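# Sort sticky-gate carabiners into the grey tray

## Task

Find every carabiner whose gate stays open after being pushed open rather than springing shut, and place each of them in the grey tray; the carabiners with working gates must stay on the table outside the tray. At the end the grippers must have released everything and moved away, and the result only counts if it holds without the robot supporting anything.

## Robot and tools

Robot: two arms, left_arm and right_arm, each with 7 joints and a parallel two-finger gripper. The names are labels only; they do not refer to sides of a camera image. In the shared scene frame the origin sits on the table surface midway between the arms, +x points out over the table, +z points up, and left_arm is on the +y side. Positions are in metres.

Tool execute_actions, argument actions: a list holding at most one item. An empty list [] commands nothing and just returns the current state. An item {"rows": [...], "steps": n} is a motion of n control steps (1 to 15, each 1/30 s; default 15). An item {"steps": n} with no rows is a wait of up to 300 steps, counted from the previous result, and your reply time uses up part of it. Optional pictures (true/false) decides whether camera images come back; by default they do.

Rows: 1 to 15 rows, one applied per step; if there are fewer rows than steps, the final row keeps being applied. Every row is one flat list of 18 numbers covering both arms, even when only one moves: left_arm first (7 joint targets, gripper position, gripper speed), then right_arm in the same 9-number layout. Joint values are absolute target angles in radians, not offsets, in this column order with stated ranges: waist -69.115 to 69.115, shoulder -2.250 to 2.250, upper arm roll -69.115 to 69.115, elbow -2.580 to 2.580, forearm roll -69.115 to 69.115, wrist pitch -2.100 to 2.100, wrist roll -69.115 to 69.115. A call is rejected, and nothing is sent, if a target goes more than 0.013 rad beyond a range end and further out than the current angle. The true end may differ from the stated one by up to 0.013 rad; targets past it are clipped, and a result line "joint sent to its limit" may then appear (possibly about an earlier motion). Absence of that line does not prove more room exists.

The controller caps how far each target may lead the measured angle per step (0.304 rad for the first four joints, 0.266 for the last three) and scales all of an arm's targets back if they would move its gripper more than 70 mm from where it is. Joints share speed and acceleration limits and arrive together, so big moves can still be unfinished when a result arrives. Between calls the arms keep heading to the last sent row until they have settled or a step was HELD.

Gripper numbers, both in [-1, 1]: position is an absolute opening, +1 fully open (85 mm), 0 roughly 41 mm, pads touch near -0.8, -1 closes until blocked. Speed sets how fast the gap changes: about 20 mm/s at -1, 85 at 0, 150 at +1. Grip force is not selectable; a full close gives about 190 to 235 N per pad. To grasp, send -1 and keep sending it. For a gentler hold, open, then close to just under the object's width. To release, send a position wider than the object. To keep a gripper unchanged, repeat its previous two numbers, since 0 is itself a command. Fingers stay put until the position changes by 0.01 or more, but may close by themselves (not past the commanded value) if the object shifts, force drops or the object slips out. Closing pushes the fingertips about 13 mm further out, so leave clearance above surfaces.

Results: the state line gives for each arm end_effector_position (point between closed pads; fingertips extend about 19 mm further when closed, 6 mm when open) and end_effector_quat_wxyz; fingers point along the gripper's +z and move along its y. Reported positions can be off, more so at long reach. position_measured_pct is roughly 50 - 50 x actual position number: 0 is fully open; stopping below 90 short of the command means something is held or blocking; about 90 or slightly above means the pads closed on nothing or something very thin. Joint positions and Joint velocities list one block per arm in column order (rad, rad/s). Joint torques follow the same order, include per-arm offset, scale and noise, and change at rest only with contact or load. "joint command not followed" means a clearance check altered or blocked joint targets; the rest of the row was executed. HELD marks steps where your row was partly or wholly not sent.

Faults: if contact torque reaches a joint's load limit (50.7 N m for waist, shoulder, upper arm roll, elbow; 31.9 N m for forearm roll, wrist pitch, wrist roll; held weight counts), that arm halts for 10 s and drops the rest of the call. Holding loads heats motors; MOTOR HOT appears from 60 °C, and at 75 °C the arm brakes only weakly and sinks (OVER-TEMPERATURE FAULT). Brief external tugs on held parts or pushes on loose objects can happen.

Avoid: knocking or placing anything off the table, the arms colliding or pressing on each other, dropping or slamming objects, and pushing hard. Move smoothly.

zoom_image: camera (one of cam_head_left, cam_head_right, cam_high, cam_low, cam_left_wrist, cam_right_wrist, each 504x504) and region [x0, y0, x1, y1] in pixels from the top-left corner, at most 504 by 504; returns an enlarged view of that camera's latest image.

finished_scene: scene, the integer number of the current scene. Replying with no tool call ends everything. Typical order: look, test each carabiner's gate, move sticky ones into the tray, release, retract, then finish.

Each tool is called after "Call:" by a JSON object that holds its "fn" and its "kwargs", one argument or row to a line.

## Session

Call:
{"fn": "execute_actions", "kwargs": {
  "actions": []
}}

Scene clock: 0.00 s of 6000.00 s.
left_arm: end_effector_position=(+0.2078, -0.0524, +0.3747) position_measured_pct=0.0 end_effector_quat_wxyz=(+0.694, +0.269, -0.596, +0.302) | right_arm: end_effector_position=(+0.4690, -0.5217, +0.2227) position_measured_pct=0.0 end_effector_quat_wxyz=(+0.022, +0.914, +0.397, +0.080)
Joint positions: left_arm=[ 0.341  0.7   -0.014  1.95   1.296  1.888  2.059] | right_arm=[-0.155  0.41   0.454  1.68  -0.317  0.966 -0.205]
Joint velocities: left_arm=[-0.     0.     0.001  0.    -0.    -0.001 -0.   ] | right_arm=[ 0.    -0.     0.001 -0.     0.    -0.     0.   ]
Joint torques (N m, as the joint torque sensors report them, + toward a larger angle): no reading

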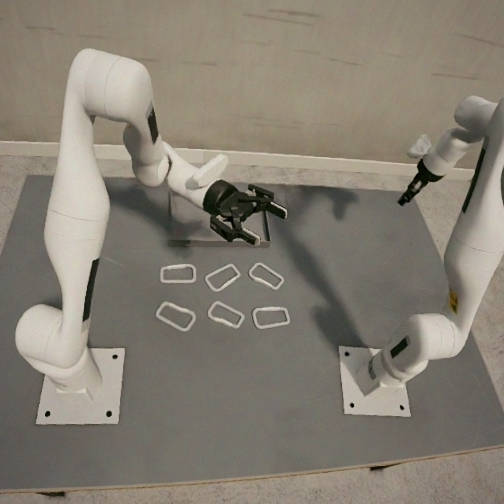

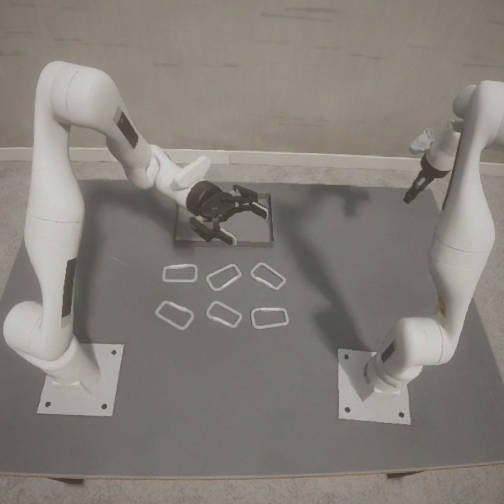

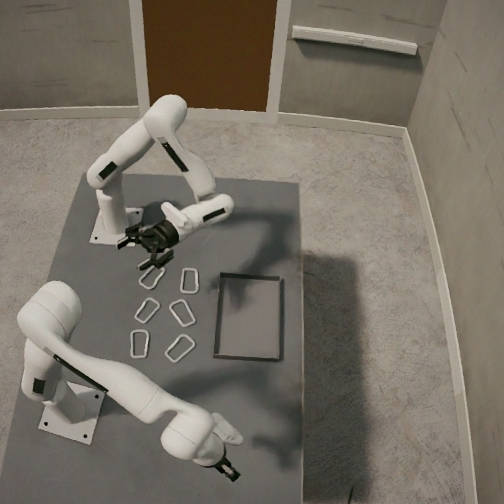

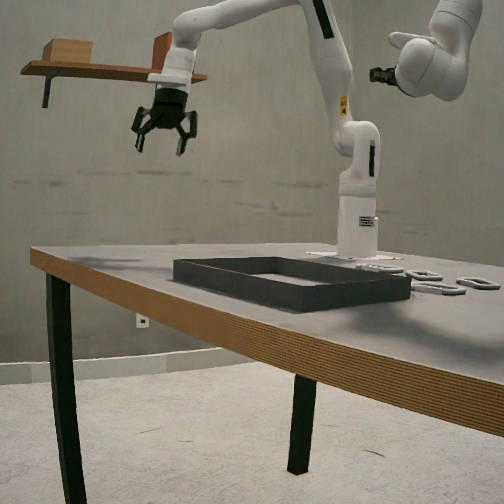

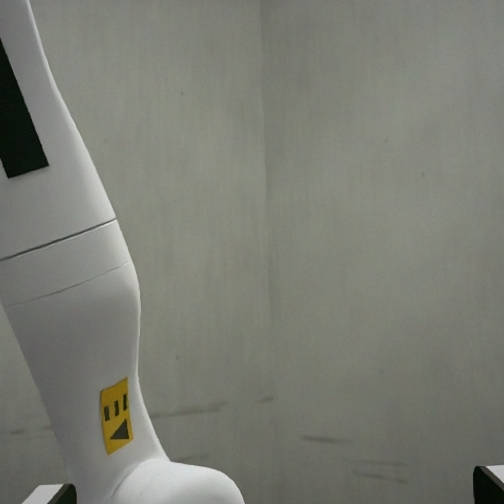

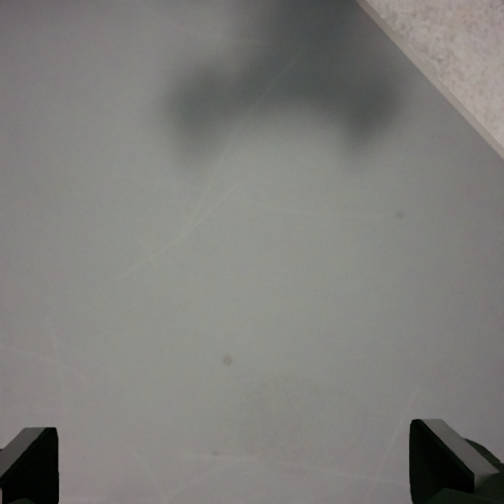

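Call:
{"fn": "execute_actions", "kwargs": {
  "actions": [
    {"rows":[[0.818,0.117,0,1.264,0,1.760,3.977,1,0,-0.1,0.5,0,1.9,0,0.7416,1.0,0.6,0]]}
  ],
  "pictures": false
}}

Call:
{"fn": "execute_actions", "kwargs": {
  "actions": [
    {"steps":50}
  ]
}}

Call:
{"fn": "zoom_image", "kwargs": {
  "camera": "cam_left_wrist",
  "region": [110, 20, 410, 320]
}}

Call:
{"fn": "zoom_image", "kwargs": {
  "camera": "cam_left_wrist",
  "region": [110, 180, 410, 480]
}}

Scene clock: 2.90 s of 6000.00 s.
left_arm: end_effector_position=(+0.0905, -0.0700, +0.4411) position_measured_pct=0.0 end_effector_quat_wxyz=(-0.492, -0.075, +0.850, -0.174) | right_arm: end_effector_position=(+0.4283, -0.4389, +0.1243) position_measured_pct=19.8 end_effector_quat_wxyz=(+0.007, +0.688, +0.726, +0.003)
Joint positions: left_arm=[ 0.685  0.324 -0.002  1.574  0.969  1.787  2.387] | right_arm=[-0.109  0.487  0.083  1.868 -0.049  0.774  0.18 ]
Joint velocities: left_arm=[ 0.604 -0.926  0.02  -1.093 -0.943 -0.121  0.949] | right_arm=[ 0.042  0.092 -0.625  0.232  0.353 -0.234  1.215]
Joint torques (N m, as the joint torque sensors report them, + toward a larger angle): left_arm=[ -1.48 -13.65   0.43  -6.99   1.89   0.96  -0.38] | right_arm=[  1.93 -18.18   1.77  -7.06  -0.22  -0.26   0.1 ]
Steps of this call (steps 1 to 72: nothing new was sent; steps 73 to 87: all 15 steps of this action). Readings (joint positions | what the end effector reports):
73: left_arm=[0.342 0.699 -0.014 1.949 1.295 1.887 2.060] | right_arm=[-0.154 0.410 0.453 1.681 -0.316 0.965 -0.204] | left_arm position_measured_pct=0.0 | right_arm position_measured_pct=0.0
74: left_arm=[0.349 0.692 -0.015 1.944 1.291 1.885 2.064] | right_arm=[-0.153 0.412 0.449 1.684 -0.312 0.961 -0.200] | left_arm position_measured_pct=0.0 | right_arm position_measured_pct=0.8
76: left_arm=[0.380 0.663 -0.015 1.917 1.268 1.873 2.087] | right_arm=[-0.146 0.420 0.423 1.703 -0.289 0.941 -0.177] | left_arm position_measured_pct=0.0 | right_arm position_measured_pct=4.8
80: left_arm=[0.496 0.548 -0.009 1.804 1.170 1.832 2.186] | right_arm=[-0.127 0.450 0.307 1.778 -0.188 0.866 -0.074] | left_arm position_measured_pct=0.0 | right_arm position_measured_pct=15.9
87: the state above

Scene clock: 4.57 s of 6000.00 s.
left_arm: end_effector_position=(+0.2502, +0.0602, +0.4507) position_measured_pct=0.0 end_effector_quat_wxyz=(+0.000, +0.707, -0.707, +0.000) | right_arm: end_effector_position=(+0.4207, -0.4160, +0.1110) position_measured_pct=19.8 end_effector_quat_wxyz=(-0.000, +0.295, +0.956, -0.000)
Joint positions: left_arm=[0.818 0.117 0.    1.264 0.    1.76  3.977] | right_arm=[-0.1    0.5    0.     1.9    0.     0.742  1.   ]
Joint velocities: left_arm=[-0.    -0.    -0.001 -0.001 -0.001 -0.     0.   ] | right_arm=[ 0.001 -0.     0.001 -0.     0.     0.    -0.   ]
Joint torques (N m, as the joint torque sensors report them, + toward a larger angle): left_arm=[ -0.18 -12.     0.14  -8.65  -0.16   0.    -0.26] | right_arm=[  0.46 -16.43   0.34  -6.03  -0.39  -0.35   0.06]
Steps of this call (steps 1 to 50: the robot went on to your last target). Readings (joint positions | what the end effector reports):
1: left_arm=[0.704 0.294 -0.002 1.537 0.936 1.783 2.419] | right_arm=[-0.108 0.490 0.064 1.875 -0.038 0.767 0.220] | left_arm position_measured_pct=0.0 | right_arm position_measured_pct=19.8
2: left_arm=[0.722 0.267 -0.001 1.498 0.902 1.779 2.454] | right_arm=[-0.106 0.492 0.049 1.881 -0.030 0.761 0.261] | left_arm position_measured_pct=0.0 | right_arm position_measured_pct=19.8
4: left_arm=[0.754 0.217 -0.000 1.421 0.825 1.773 2.531] | right_arm=[-0.105 0.495 0.029 1.889 -0.018 0.753 0.342] | left_arm position_measured_pct=0.0 | right_arm position_measured_pct=19.8
8: left_arm=[0.791 0.156 0.001 1.324 0.664 1.765 2.694] | right_arm=[-0.102 0.498 0.010 1.896 -0.006 0.746 0.505] | left_arm position_measured_pct=0.0 | right_arm position_measured_pct=19.8
50: the state above

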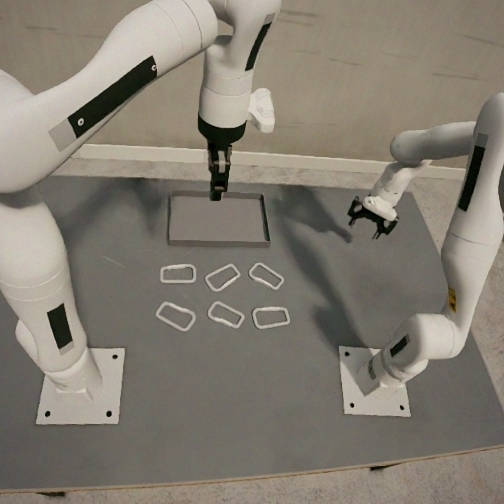

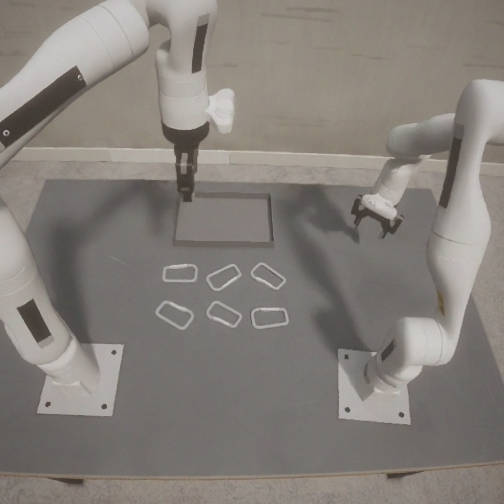

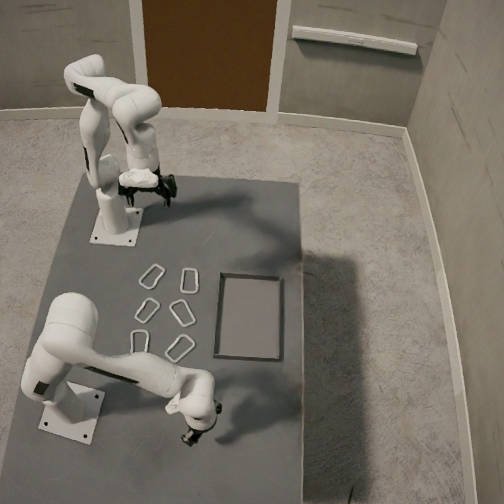

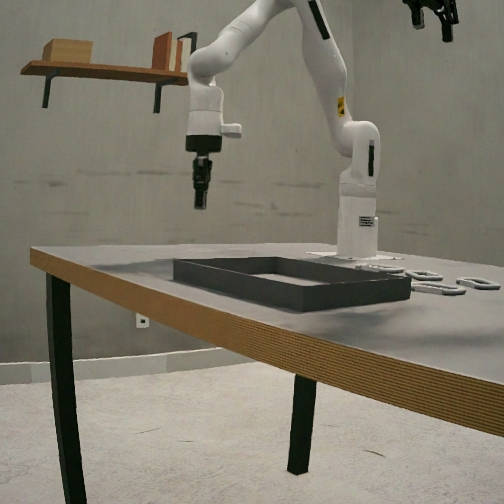

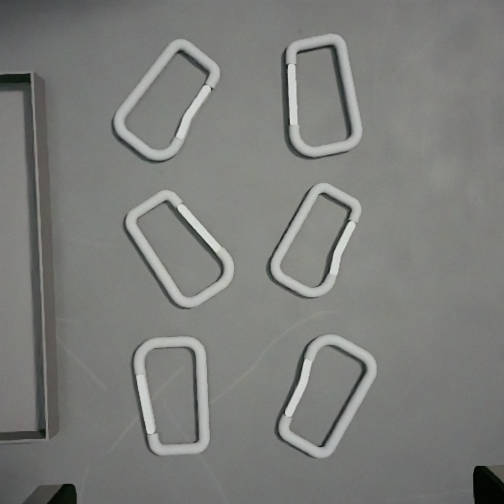

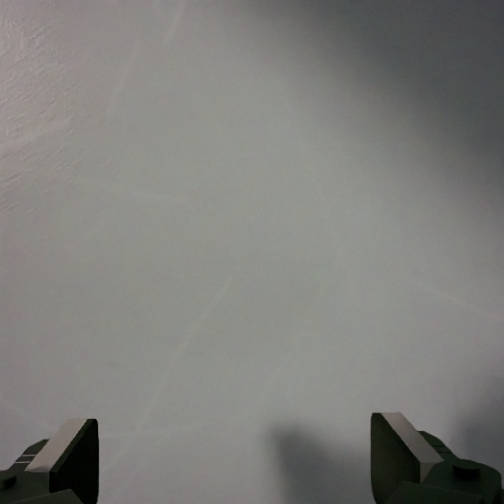

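Region (110, 20, 410, 320) of cam_left_wrist's 504x504 image, scaled by 1.680.

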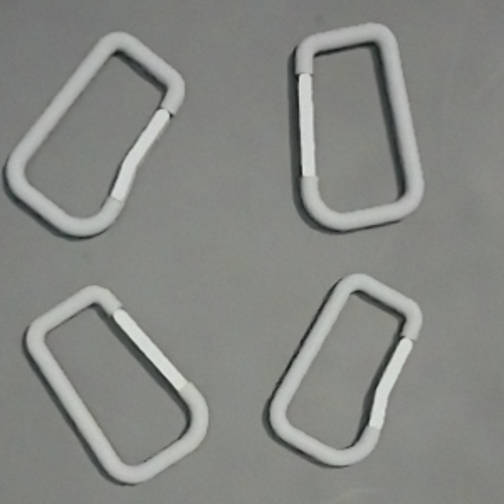

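Region (110, 180, 410, 480) of cam_left_wrist's 504x504 image, scaled by 1.680.

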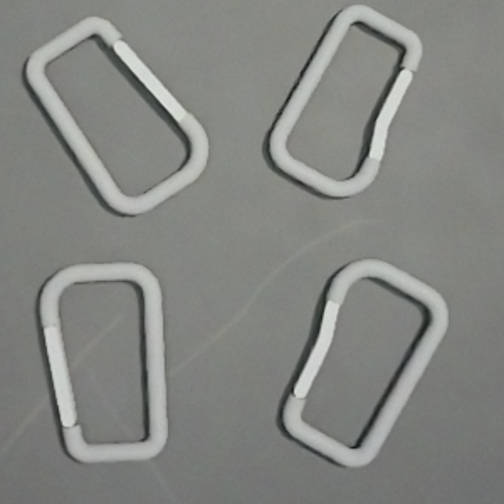

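Call:
{"fn": "execute_actions", "kwargs": {
  "actions": [
    {"rows":[[0.5433,0.5425,0,2.0858,0,0.5133,3.699,0.7,0,-1.1369,0.464,0,2.279,0,0.3986,-0.825,0.7,0]]}
  ],
  "pictures": false
}}

Call:
{"fn": "execute_actions", "kwargs": {
  "actions": [
    {"steps":48}
  ]
}}

Scene clock: 22.17 s of 6000.00 s.
left_arm: end_effector_position=(+0.2993, +0.1013, +0.2737) position_measured_pct=15.1 end_effector_quat_wxyz=(+0.018, +0.700, -0.700, -0.141) | right_arm: end_effector_position=(+0.3349, -0.2893, +0.0703) position_measured_pct=15.1 end_effector_quat_wxyz=(-0.000, +0.268, +0.963, -0.000)
Joint positions: left_arm=[0.641 0.372 0.    1.537 0.    1.518 3.799] | right_arm=[-0.47   0.473  0.     2.181  0.     0.488  0.686]
Joint velocities: left_arm=[-0.278  0.488 -0.004  0.752 -0.002 -0.661 -0.293] | right_arm=[-1.031 -0.034 -0.002  0.425 -0.003 -0.391 -0.897]
Joint torques (N m, as the joint torque sensors report them, + toward a larger angle): left_arm=[  0.   -16.91   0.76  -7.36  -0.14   1.06   0.02] | right_arm=[  0.78 -13.93   0.2   -4.39  -0.39  -0.51   0.19]
Steps of this call (steps 1 to 15: the robot went on to your last target; steps 16 to 90: nothing new was sent; then 14.10 s passed at rest; steps 91 to 105: all 15 steps of this action). Readings (joint positions | what the end effector reports):
91: left_arm=[0.816 0.118 0.000 1.265 0.000 1.759 3.976] | right_arm=[-0.102 0.500 0.000 1.901 0.000 0.741 0.999] | left_arm position_measured_pct=0.0 | right_arm position_measured_pct=19.8
92: left_arm=[0.810 0.124 0.001 1.269 0.001 1.755 3.972] | right_arm=[-0.109 0.499 0.001 1.906 0.001 0.736 0.995] | left_arm position_measured_pct=0.8 | right_arm position_measured_pct=19.4
94: left_arm=[0.782 0.152 0.002 1.295 0.001 1.732 3.949] | right_arm=[-0.139 0.495 0.002 1.933 0.001 0.712 0.972] | left_arm position_measured_pct=4.8 | right_arm position_measured_pct=16.3
98: left_arm=[0.719 0.237 0.000 1.379 0.000 1.658 3.882] | right_arm=[-0.248 0.484 0.000 2.037 0.000 0.620 0.879] | left_arm position_measured_pct=13.5 | right_arm position_measured_pct=15.1
105: the state above

Scene clock: 23.77 s of 6000.00 s.
left_arm: end_effector_position=(+0.3299, +0.1238, +0.0600) position_measured_pct=15.1 end_effector_quat_wxyz=(+0.000, +0.706, -0.708, -0.000) | right_arm: end_effector_position=(+0.1939, -0.1302, +0.0601) position_measured_pct=15.1 end_effector_quat_wxyz=(-0.000, +0.639, +0.769, -0.000)
Joint positions: left_arm=[0.543 0.542 0.    2.086 0.    0.513 3.699] | right_arm=[-1.137  0.464 -0.     2.279 -0.     0.399 -0.825]
Joint velocities: left_arm=[ 0.    -0.     0.001 -0.002  0.001  0.    -0.001] | right_arm=[ 0.001  0.     0.     0.     0.001 -0.    -0.   ]
Joint torques (N m, as the joint torque sensors report them, + toward a larger angle): left_arm=[  0.03 -15.68   0.48  -4.28  -0.01   0.08   0.04] | right_arm=[  0.46 -13.14   0.26  -3.45  -0.4   -0.35   0.02]
Steps of this call (steps 1 to 48: the robot went on to your last target). Readings (joint positions | what the end effector reports):
1: left_arm=[0.632 0.388 0.000 1.563 -0.000 1.496 3.790] | right_arm=[-0.505 0.472 0.000 2.195 0.000 0.475 0.656] | left_arm position_measured_pct=15.1 | right_arm position_measured_pct=15.1
2: left_arm=[0.624 0.403 -0.000 1.589 -0.000 1.473 3.781] | right_arm=[-0.540 0.471 0.000 2.207 0.000 0.464 0.625] | left_arm position_measured_pct=15.1 | right_arm position_measured_pct=15.1
4: left_arm=[0.608 0.430 -0.000 1.644 -0.000 1.424 3.765] | right_arm=[-0.612 0.469 0.000 2.226 0.000 0.447 0.563] | left_arm position_measured_pct=15.1 | right_arm position_measured_pct=15.1
8: left_arm=[0.584 0.472 -0.000 1.763 -0.000 1.320 3.740] | right_arm=[-0.758 0.467 0.000 2.251 0.000 0.423 0.435] | left_arm position_measured_pct=15.1 | right_arm position_measured_pct=15.1
48: the state above

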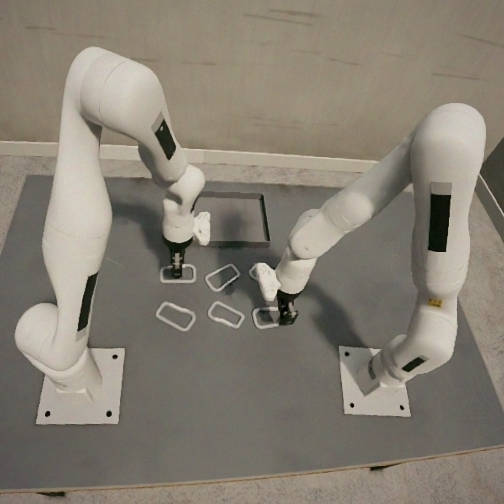

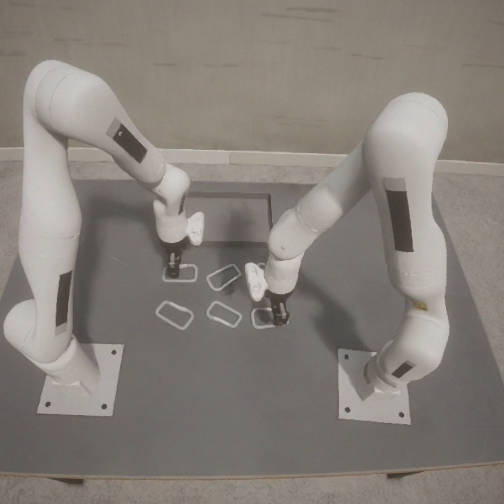

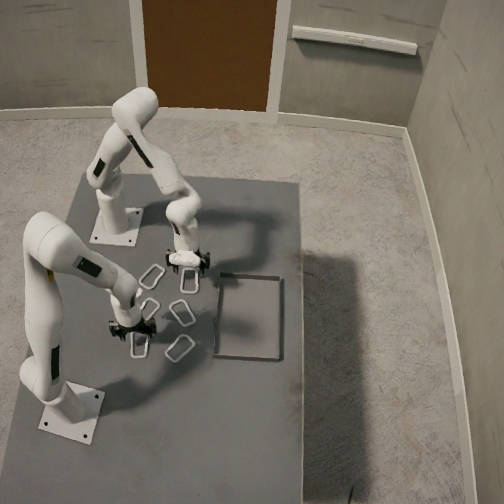

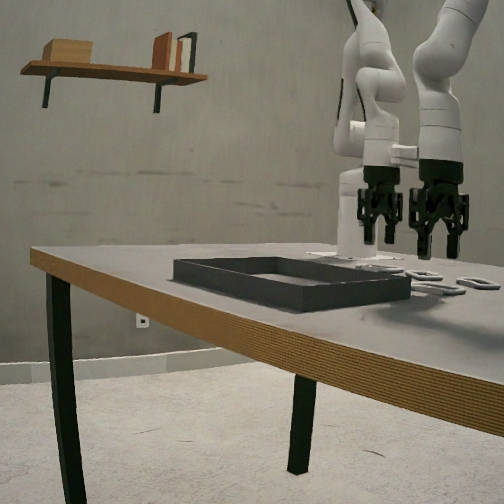

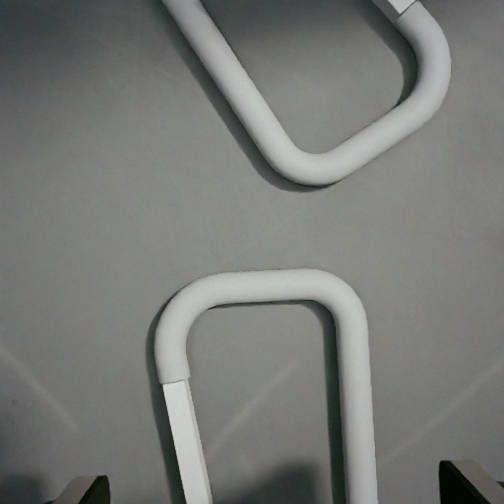

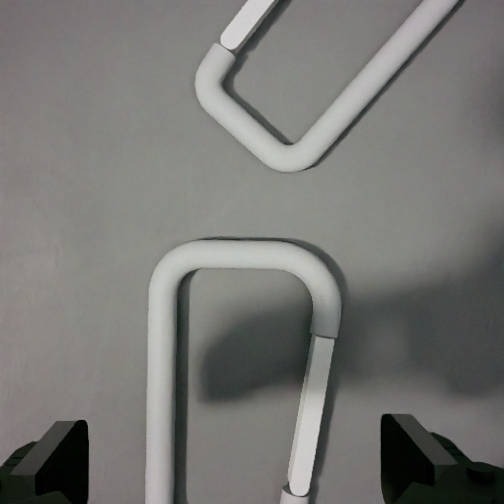

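Call:
{"fn": "execute_actions", "kwargs": {
  "actions": [
    {"rows":[[0.5433,0.645,0,2.1097,0,0.387,3.699,0.65,0,-1.1369,0.589,0,2.3067,0,0.246,-0.86,0.65,0]],"steps":12}
  ],
  "pictures": false
}}

Call:
{"fn": "execute_actions", "kwargs": {
  "actions": [
    {"rows":[[0.5433,0.645,0,2.1097,0,0.387,3.699,0.16,-0.4,-1.1369,0.589,0,2.3067,0,0.246,-0.86,0.17,-0.4]],"steps":15}
  ],
  "pictures": false
}}

Call:
{"fn": "execute_actions", "kwargs": {
  "actions": [
    {"steps":2}
  ]
}}

Call:
{"fn": "execute_actions", "kwargs": {
  "actions": [
    {"rows":[[0.5433,0.645,0,2.1097,0,0.387,3.699,0.55,-0.55,-1.1369,0.589,0,2.3067,0,0.246,-0.86,0.55,-0.55]],"steps":15}
  ]
}}

Scene clock: 28.10 s of 6000.00 s.
left_arm: end_effector_position=(+0.3305, +0.1234, +0.0197) position_measured_pct=17.5 end_effector_quat_wxyz=(-0.000, +0.706, -0.708, +0.001) | right_arm: end_effector_position=(+0.1945, -0.1291, +0.0199) position_measured_pct=17.5 end_effector_quat_wxyz=(-0.000, +0.652, +0.758, +0.002)
Joint positions: left_arm=[ 0.543  0.642 -0.     2.11   0.     0.387  3.699] | right_arm=[-1.137  0.584 -0.     2.306 -0.     0.246 -0.86 ]
Joint velocities: left_arm=[ 0.     0.024 -0.001  0.002  0.001 -0.004 -0.   ] | right_arm=[-0.001  0.038  0.     0.003 -0.001 -0.008 -0.001]
Joint torques (N m, as the joint torque sensors report them, + toward a larger angle): left_arm=[  0.24 -16.98   0.56  -3.14   0.11   0.    -0.1 ] | right_arm=[  0.45 -14.12   0.36  -1.77  -0.28  -0.12   0.06]
Steps of this call (steps 1 to 15: the robot went on to your last target; steps 16 to 90: nothing new was sent; then 0.93 s passed at rest; steps 91 to 102: all 12 steps of this action). Readings (joint positions | what the end effector reports):
91: left_arm=[0.543 0.544 0.000 2.086 -0.000 0.512 3.699] | right_arm=[-1.137 0.466 0.000 2.279 -0.000 0.397 -0.825] | left_arm position_measured_pct=15.1 | right_arm position_measured_pct=15.1
92: left_arm=[0.543 0.550 0.000 2.087 0.000 0.506 3.699] | right_arm=[-1.137 0.473 0.000 2.280 -0.000 0.391 -0.827] | left_arm position_measured_pct=15.5 | right_arm position_measured_pct=15.5
94: left_arm=[0.543 0.580 0.000 2.093 0.000 0.473 3.699] | right_arm=[-1.137 0.503 0.000 2.286 0.000 0.359 -0.834] | left_arm position_measured_pct=17.1 | right_arm position_measured_pct=17.1
98: left_arm=[0.543 0.637 -0.000 2.108 -0.000 0.395 3.699] | right_arm=[-1.137 0.574 -0.000 2.304 -0.000 0.264 -0.856] | left_arm position_measured_pct=17.5 | right_arm position_measured_pct=17.5
102: the state above

Scene clock: 28.60 s of 6000.00 s.
left_arm: end_effector_position=(+0.3294, +0.1233, +0.0196) position_measured_pct=40.9 end_effector_quat_wxyz=(+0.000, +0.706, -0.708, +0.000) | right_arm: end_effector_position=(+0.1933, -0.1300, +0.0193) position_measured_pct=40.1 end_effector_quat_wxyz=(-0.000, +0.652, +0.758, +0.000)
Joint positions: left_arm=[0.544 0.642 0.001 2.11  0.    0.389 3.699] | right_arm=[-1.138  0.586 -0.001  2.307 -0.     0.248 -0.86 ]
Joint velocities: left_arm=[ 0.002 -0.005  0.     0.003 -0.     0.002 -0.   ] | right_arm=[-0.003 -0.004 -0.002  0.003 -0.002  0.001  0.   ]
Joint torques (N m, as the joint torque sensors report them, + toward a larger angle): left_arm=[  0.25 -13.84  -0.27  -3.99  -0.24  -1.09  -0.08] | right_arm=[  1.14 -11.01   1.02  -2.59  -0.06  -1.27   0.06]
Steps of this call (steps 1 to 15: all 15 steps of this action). Readings (joint positions | what the end effector reports):
1: left_arm=[0.543 0.643 -0.000 2.110 0.000 0.387 3.699] | right_arm=[-1.137 0.586 -0.000 2.306 -0.000 0.246 -0.860] | left_arm position_measured_pct=17.5 | right_arm position_measured_pct=17.5
2: left_arm=[0.543 0.644 -0.000 2.110 0.000 0.387 3.699] | right_arm=[-1.137 0.586 -0.000 2.307 0.000 0.246 -0.860] | left_arm position_measured_pct=18.3 | right_arm position_measured_pct=18.3
4: left_arm=[0.543 0.644 -0.000 2.110 -0.000 0.387 3.699] | right_arm=[-1.137 0.588 -0.000 2.307 0.000 0.246 -0.860] | left_arm position_measured_pct=21.0 | right_arm position_measured_pct=21.0
8: left_arm=[0.543 0.645 0.000 2.110 0.000 0.387 3.699] | right_arm=[-1.137 0.589 -0.000 2.307 -0.000 0.246 -0.860] | left_arm position_measured_pct=29.0 | right_arm position_measured_pct=29.0
15: the state above

Scene clock: 28.67 s of 6000.00 s.
left_arm: end_effector_position=(+0.3294, +0.1233, +0.0197) position_measured_pct=41.3 end_effector_quat_wxyz=(+0.000, +0.706, -0.708, +0.000) | right_arm: end_effector_position=(+0.1932, -0.1300, +0.0194) position_measured_pct=40.5 end_effector_quat_wxyz=(-0.000, +0.652, +0.758, +0.000)
Joint positions: left_arm=[0.544 0.642 0.001 2.11  0.    0.389 3.699] | right_arm=[-1.138  0.586 -0.001  2.307 -0.     0.248 -0.86 ]
Joint velocities: left_arm=[ 0.001 -0.001 -0.001  0.003 -0.    -0.    -0.001] | right_arm=[ 0.    -0.001 -0.001  0.001  0.    -0.    -0.   ]
Joint torques (N m, as the joint torque sensors report them, + toward a larger angle): left_arm=[ -0.44 -13.86   0.    -3.96  -0.12  -1.01  -0.21] | right_arm=[  0.82 -11.19   1.19  -2.71  -0.22  -1.26   0.11]
Steps of this call (steps 1 to 2: the robot went on to your last target). Readings (joint positions | what the end effector reports):
1: left_arm=[0.544 0.642 0.001 2.110 0.000 0.389 3.699] | right_arm=[-1.138 0.586 -0.001 2.307 -0.000 0.248 -0.860] | left_arm position_measured_pct=40.9 | right_arm position_measured_pct=40.5
2: the state above

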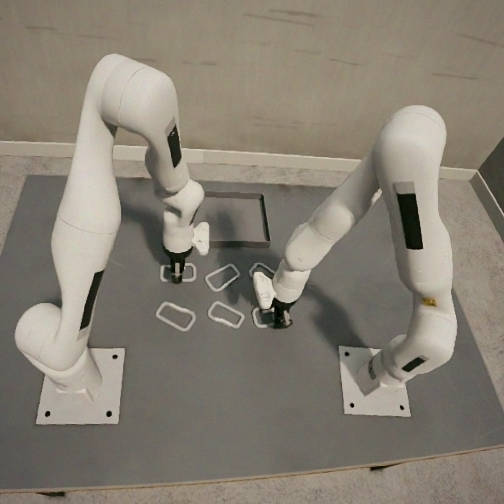

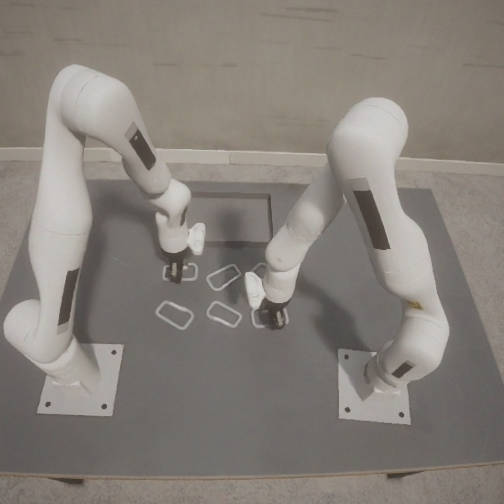

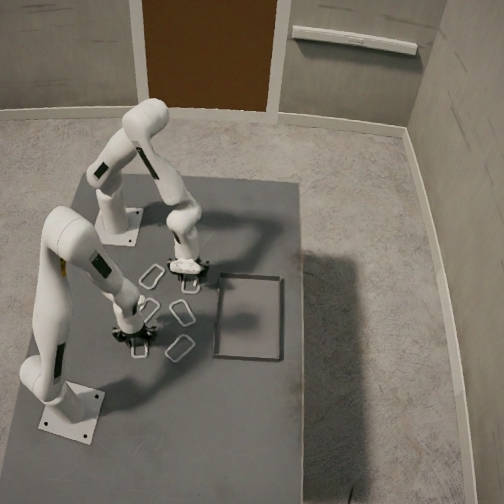

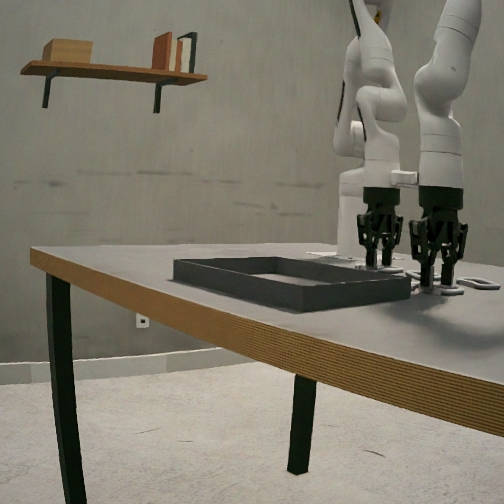

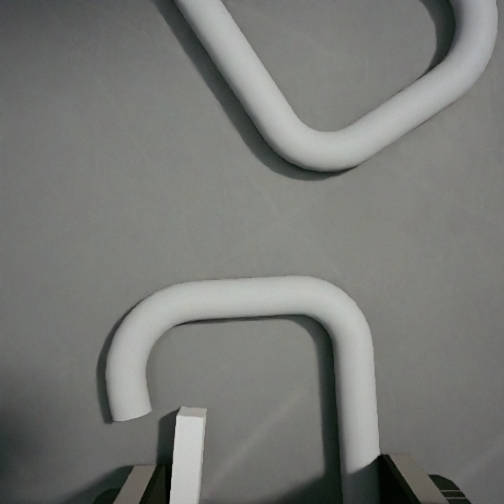

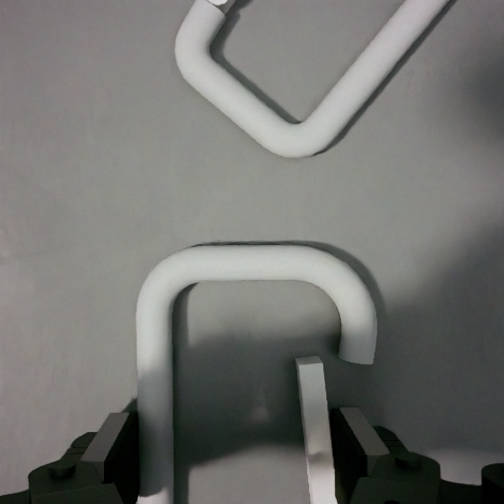

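Scene clock: 29.17 s of 6000.00 s.
left_arm: end_effector_position=(+0.3299, +0.1238, +0.0186) position_measured_pct=22.6 end_effector_quat_wxyz=(+0.000, +0.706, -0.708, -0.000) | right_arm: end_effector_position=(+0.1938, -0.1302, +0.0185) position_measured_pct=22.6 end_effector_quat_wxyz=(+0.000, +0.653, +0.758, -0.000)
Joint positions: left_arm=[ 0.543  0.645 -0.     2.11  -0.     0.387  3.699] | right_arm=[-1.137  0.589  0.     2.307  0.     0.246 -0.86 ]
Joint velocities: left_arm=[-0.     0.001 -0.    -0.     0.     0.     0.   ] | right_arm=[-0.002  0.    -0.001  0.     0.     0.001 -0.   ]
Joint torques (N m, as the joint torque sensors report them, + toward a larger angle): left_arm=[ -0.08 -16.68   0.61  -3.34  -0.03   0.19  -0.14] | right_arm=[  0.31 -14.37   0.39  -2.33  -0.34  -0.37   0.13]
Steps of this call (steps 1 to 15: all 15 steps of this action). Readings (joint positions | what the end effector reports):
1: left_arm=[0.544 0.642 0.001 2.110 0.000 0.389 3.699] | right_arm=[-1.138 0.586 -0.001 2.307 -0.000 0.248 -0.860] | left_arm position_measured_pct=41.3 | right_arm position_measured_pct=40.5
2: left_arm=[0.544 0.642 0.001 2.110 0.000 0.388 3.699] | right_arm=[-1.137 0.586 -0.001 2.307 -0.000 0.247 -0.860] | left_arm position_measured_pct=40.9 | right_arm position_measured_pct=40.5
4: left_arm=[0.544 0.643 0.000 2.110 0.000 0.387 3.699] | right_arm=[-1.137 0.588 -0.000 2.307 0.000 0.246 -0.860] | left_arm position_measured_pct=38.5 | right_arm position_measured_pct=38.1
8: left_arm=[0.543 0.645 -0.000 2.110 -0.000 0.387 3.699] | right_arm=[-1.137 0.589 0.000 2.307 0.000 0.246 -0.860] | left_arm position_measured_pct=32.1 | right_arm position_measured_pct=31.3
15: the state above

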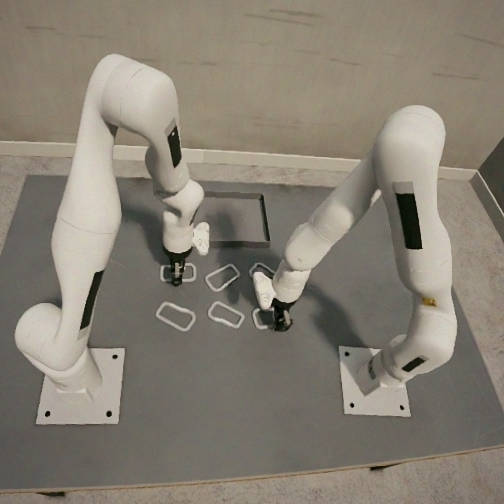

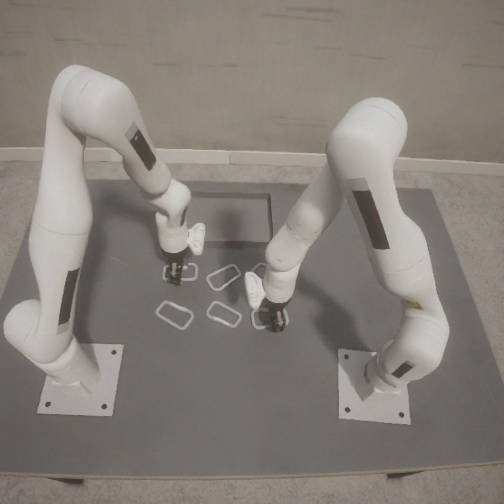

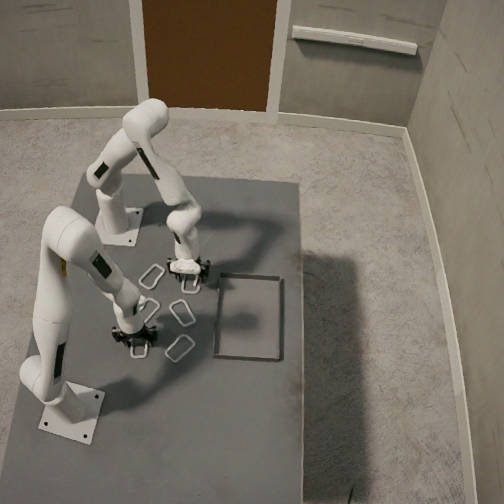

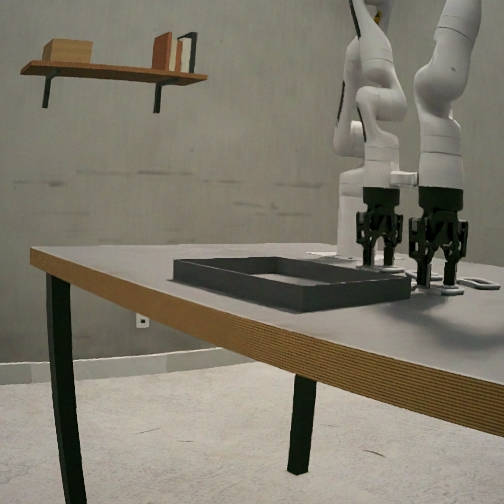

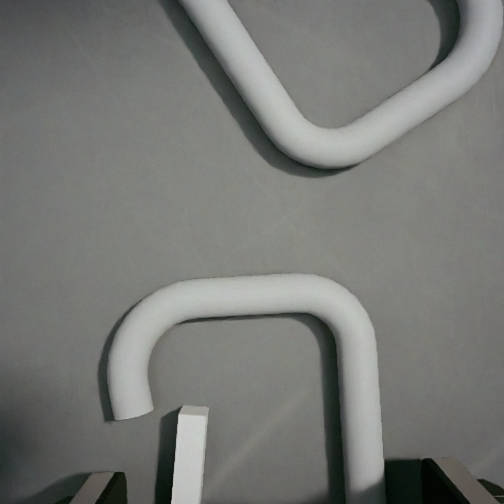

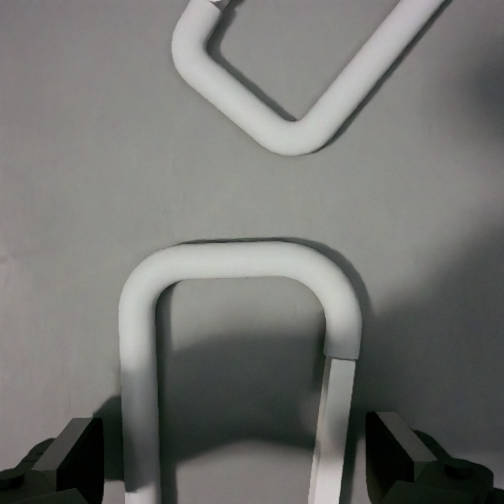

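Call:
{"fn": "execute_actions", "kwargs": {
  "actions": [
    {"rows":[[0.5433,0.58,0,2.095,0,0.467,3.699,0.55,0,-1.1369,0.464,0,2.279,0,0.3986,-0.86,0.7,0]],"steps":8}
  ],
  "pictures": false
}}

Call:
{"fn": "execute_actions", "kwargs": {
  "actions": [
    {"rows":[[0.5737,0.5591,0,2.1483,0,0.4342,3.73,-0.35,0.6,-0.8595,0.5826,0,1.9903,0,0.5687,-1.433,0.7,0]],"steps":14}
  ],
  "pictures": false
}}

Call:
{"fn": "execute_actions", "kwargs": {
  "actions": [
    {"rows":[[0.5737,0.6248,0,2.1616,0,0.3552,3.73,-0.35,0.6,-0.8595,0.5826,0,1.9903,0,0.5687,-1.433,0.7,0]],"steps":13}
  ]
}}

Scene clock: 35.40 s of 6000.00 s.
left_arm: end_effector_position=(+0.3299, +0.1238, +0.0434) position_measured_pct=22.2 end_effector_quat_wxyz=(+0.000, +0.706, -0.708, -0.001) | right_arm: end_effector_position=(+0.1941, -0.1298, +0.0551) position_measured_pct=15.1 end_effector_quat_wxyz=(+0.000, +0.653, +0.758, +0.000)
Joint positions: left_arm=[0.543 0.584 0.    2.095 0.    0.465 3.699] | right_arm=[-1.137  0.479  0.     2.282 -0.     0.381 -0.86 ]
Joint velocities: left_arm=[ 0.    -0.01  -0.    -0.001 -0.001  0.042 -0.   ] | right_arm=[-0.    -0.258  0.001 -0.071  0.002  0.428 -0.   ]
Joint torques (N m, as the joint torque sensors report them, + toward a larger angle): left_arm=[  0.14 -15.07   0.19  -3.81   0.01   0.24  -0.02] | right_arm=[  0.42 -10.62   0.37  -3.27  -0.37  -0.49   0.  ]
Steps of this call (steps 1 to 15: the robot went on to your last target; steps 16 to 90: nothing new was sent; then 2.97 s passed at rest; steps 91 to 98: all 8 steps of this action). Readings (joint positions | what the end effector reports):
91: left_arm=[0.543 0.644 -0.000 2.110 0.000 0.388 3.699] | right_arm=[-1.137 0.587 -0.000 2.307 0.000 0.247 -0.860] | left_arm position_measured_pct=22.2 | right_arm position_measured_pct=22.2
92: left_arm=[0.543 0.637 -0.000 2.109 -0.000 0.395 3.699] | right_arm=[-1.137 0.580 -0.000 2.306 0.000 0.254 -0.860] | left_arm position_measured_pct=22.2 | right_arm position_measured_pct=21.8
94: left_arm=[0.543 0.609 -0.000 2.103 -0.000 0.426 3.699] | right_arm=[-1.137 0.550 -0.000 2.299 0.000 0.286 -0.860] | left_arm position_measured_pct=22.2 | right_arm position_measured_pct=17.9
98: the state above

Scene clock: 35.87 s of 6000.00 s.
left_arm: end_effector_position=(+0.3098, +0.1239, +0.0449) position_measured_pct=66.3 end_effector_quat_wxyz=(+0.000, +0.706, -0.708, -0.000) | right_arm: end_effector_position=(+0.3057, -0.1259, +0.0613) position_measured_pct=15.1 end_effector_quat_wxyz=(+0.000, +0.855, +0.518, +0.001)
Joint positions: left_arm=[0.573 0.559 0.    2.148 0.    0.434 3.73 ] | right_arm=[-0.897  0.565  0.001  2.025  0.     0.551 -1.25 ]
Joint velocities: left_arm=[ 0.003 -0.003  0.    -0.001 -0.    -0.    -0.001] | right_arm=[ 0.274  0.127 -0.006 -0.276 -0.003  0.146 -1.215]
Joint torques (N m, as the joint torque sensors report them, + toward a larger angle): left_arm=[  0.14 -15.29   0.46  -3.56   0.01   0.11  -0.01] | right_arm=[ -0.13 -16.33   0.04  -4.42  -0.46  -0.11  -0.05]
Steps of this call (steps 1 to 14: all 14 steps of this action). Readings (joint positions | what the end effector reports):
1: left_arm=[0.544 0.582 -0.000 2.096 -0.000 0.465 3.699] | right_arm=[-1.135 0.473 -0.000 2.279 -0.000 0.394 -0.861] | left_arm position_measured_pct=22.2 | right_arm position_measured_pct=15.1
2: left_arm=[0.548 0.579 -0.001 2.101 -0.000 0.462 3.702] | right_arm=[-1.129 0.471 -0.001 2.272 -0.000 0.408 -0.865] | left_arm position_measured_pct=23.4 | right_arm position_measured_pct=15.1
4: left_arm=[0.563 0.567 -0.001 2.125 -0.000 0.447 3.716] | right_arm=[-1.099 0.477 -0.002 2.242 -0.000 0.439 -0.889] | left_arm position_measured_pct=29.4 | right_arm position_measured_pct=15.1
8: left_arm=[0.572 0.561 0.001 2.148 0.000 0.435 3.730] | right_arm=[-0.992 0.521 -0.001 2.130 -0.000 0.497 -1.007] | left_arm position_measured_pct=45.6 | right_arm position_measured_pct=15.1
14: the state above

Scene clock: 36.30 s of 6000.00 s.
left_arm: end_effector_position=(+0.3100, +0.1236, +0.0204) position_measured_pct=67.5 end_effector_quat_wxyz=(-0.000, +0.706, -0.708, +0.000) | right_arm: end_effector_position=(+0.3223, -0.1301, +0.0601) position_measured_pct=15.1 end_effector_quat_wxyz=(-0.000, +0.907, +0.421, +0.000)
Joint positions: left_arm=[0.574 0.624 0.    2.162 0.    0.355 3.73 ] | right_arm=[-0.86   0.582  0.     1.99   0.     0.569 -1.433]
Joint velocities: left_arm=[-0.     0.009 -0.001  0.001 -0.001  0.001 -0.001] | right_arm=[ 0.006  0.003 -0.    -0.    -0.002 -0.    -0.   ]
Joint torques (N m, as the joint torque sensors report them, + toward a larger angle): left_arm=[  0.14 -15.9    0.27  -2.95   0.05  -0.08  -0.13] | right_arm=[  0.48 -16.96   0.25  -4.88  -0.35  -0.5    0.11]
Steps of this call (steps 1 to 13: all 13 steps of this action). Readings (joint positions | what the end effector reports):
1: left_arm=[0.573 0.561 0.000 2.148 0.000 0.433 3.730] | right_arm=[-0.888 0.569 0.000 2.016 0.000 0.555 -1.291] | left_arm position_measured_pct=66.7 | right_arm position_measured_pct=15.1
2: left_arm=[0.574 0.567 0.000 2.149 0.000 0.427 3.730] | right_arm=[-0.880 0.573 0.000 2.008 0.000 0.559 -1.332] | left_arm position_measured_pct=67.1 | right_arm position_measured_pct=15.1
4: left_arm=[0.574 0.596 0.000 2.154 0.000 0.396 3.730] | right_arm=[-0.868 0.579 0.001 1.996 0.000 0.566 -1.400] | left_arm position_measured_pct=67.5 | right_arm position_measured_pct=15.1
8: left_arm=[0.574 0.621 -0.000 2.162 -0.000 0.357 3.730] | right_arm=[-0.862 0.581 0.000 1.991 0.000 0.569 -1.433] | left_arm position_measured_pct=67.5 | right_arm position_measured_pct=15.1
13: the state above

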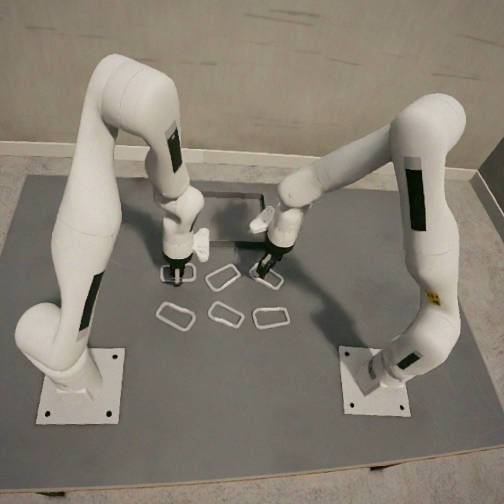

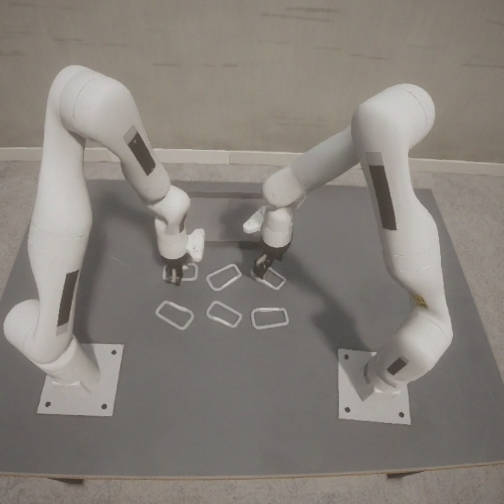

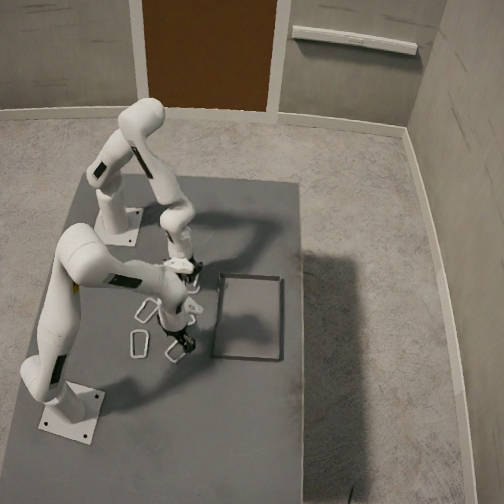

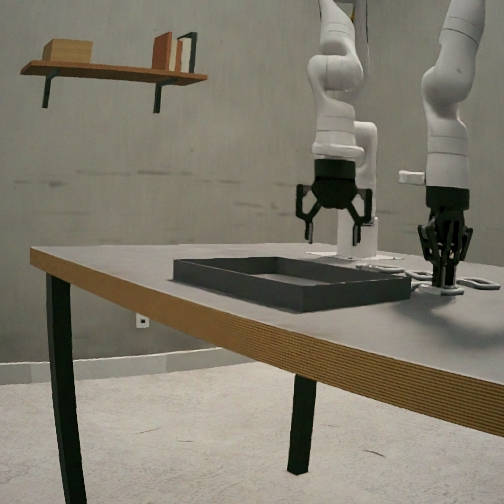

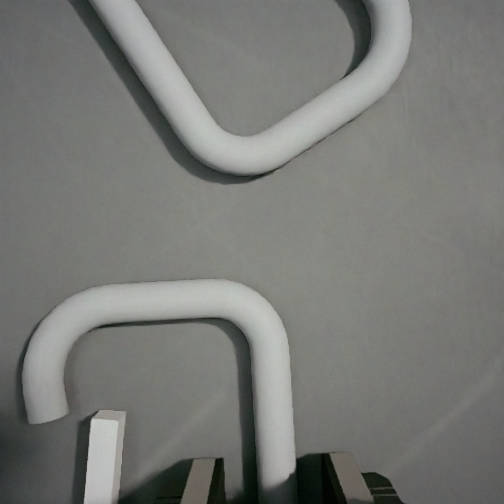

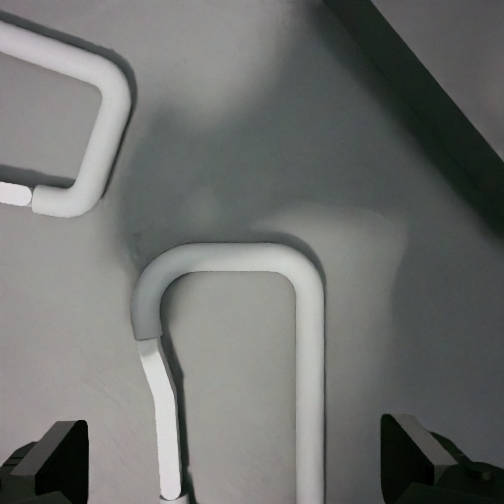

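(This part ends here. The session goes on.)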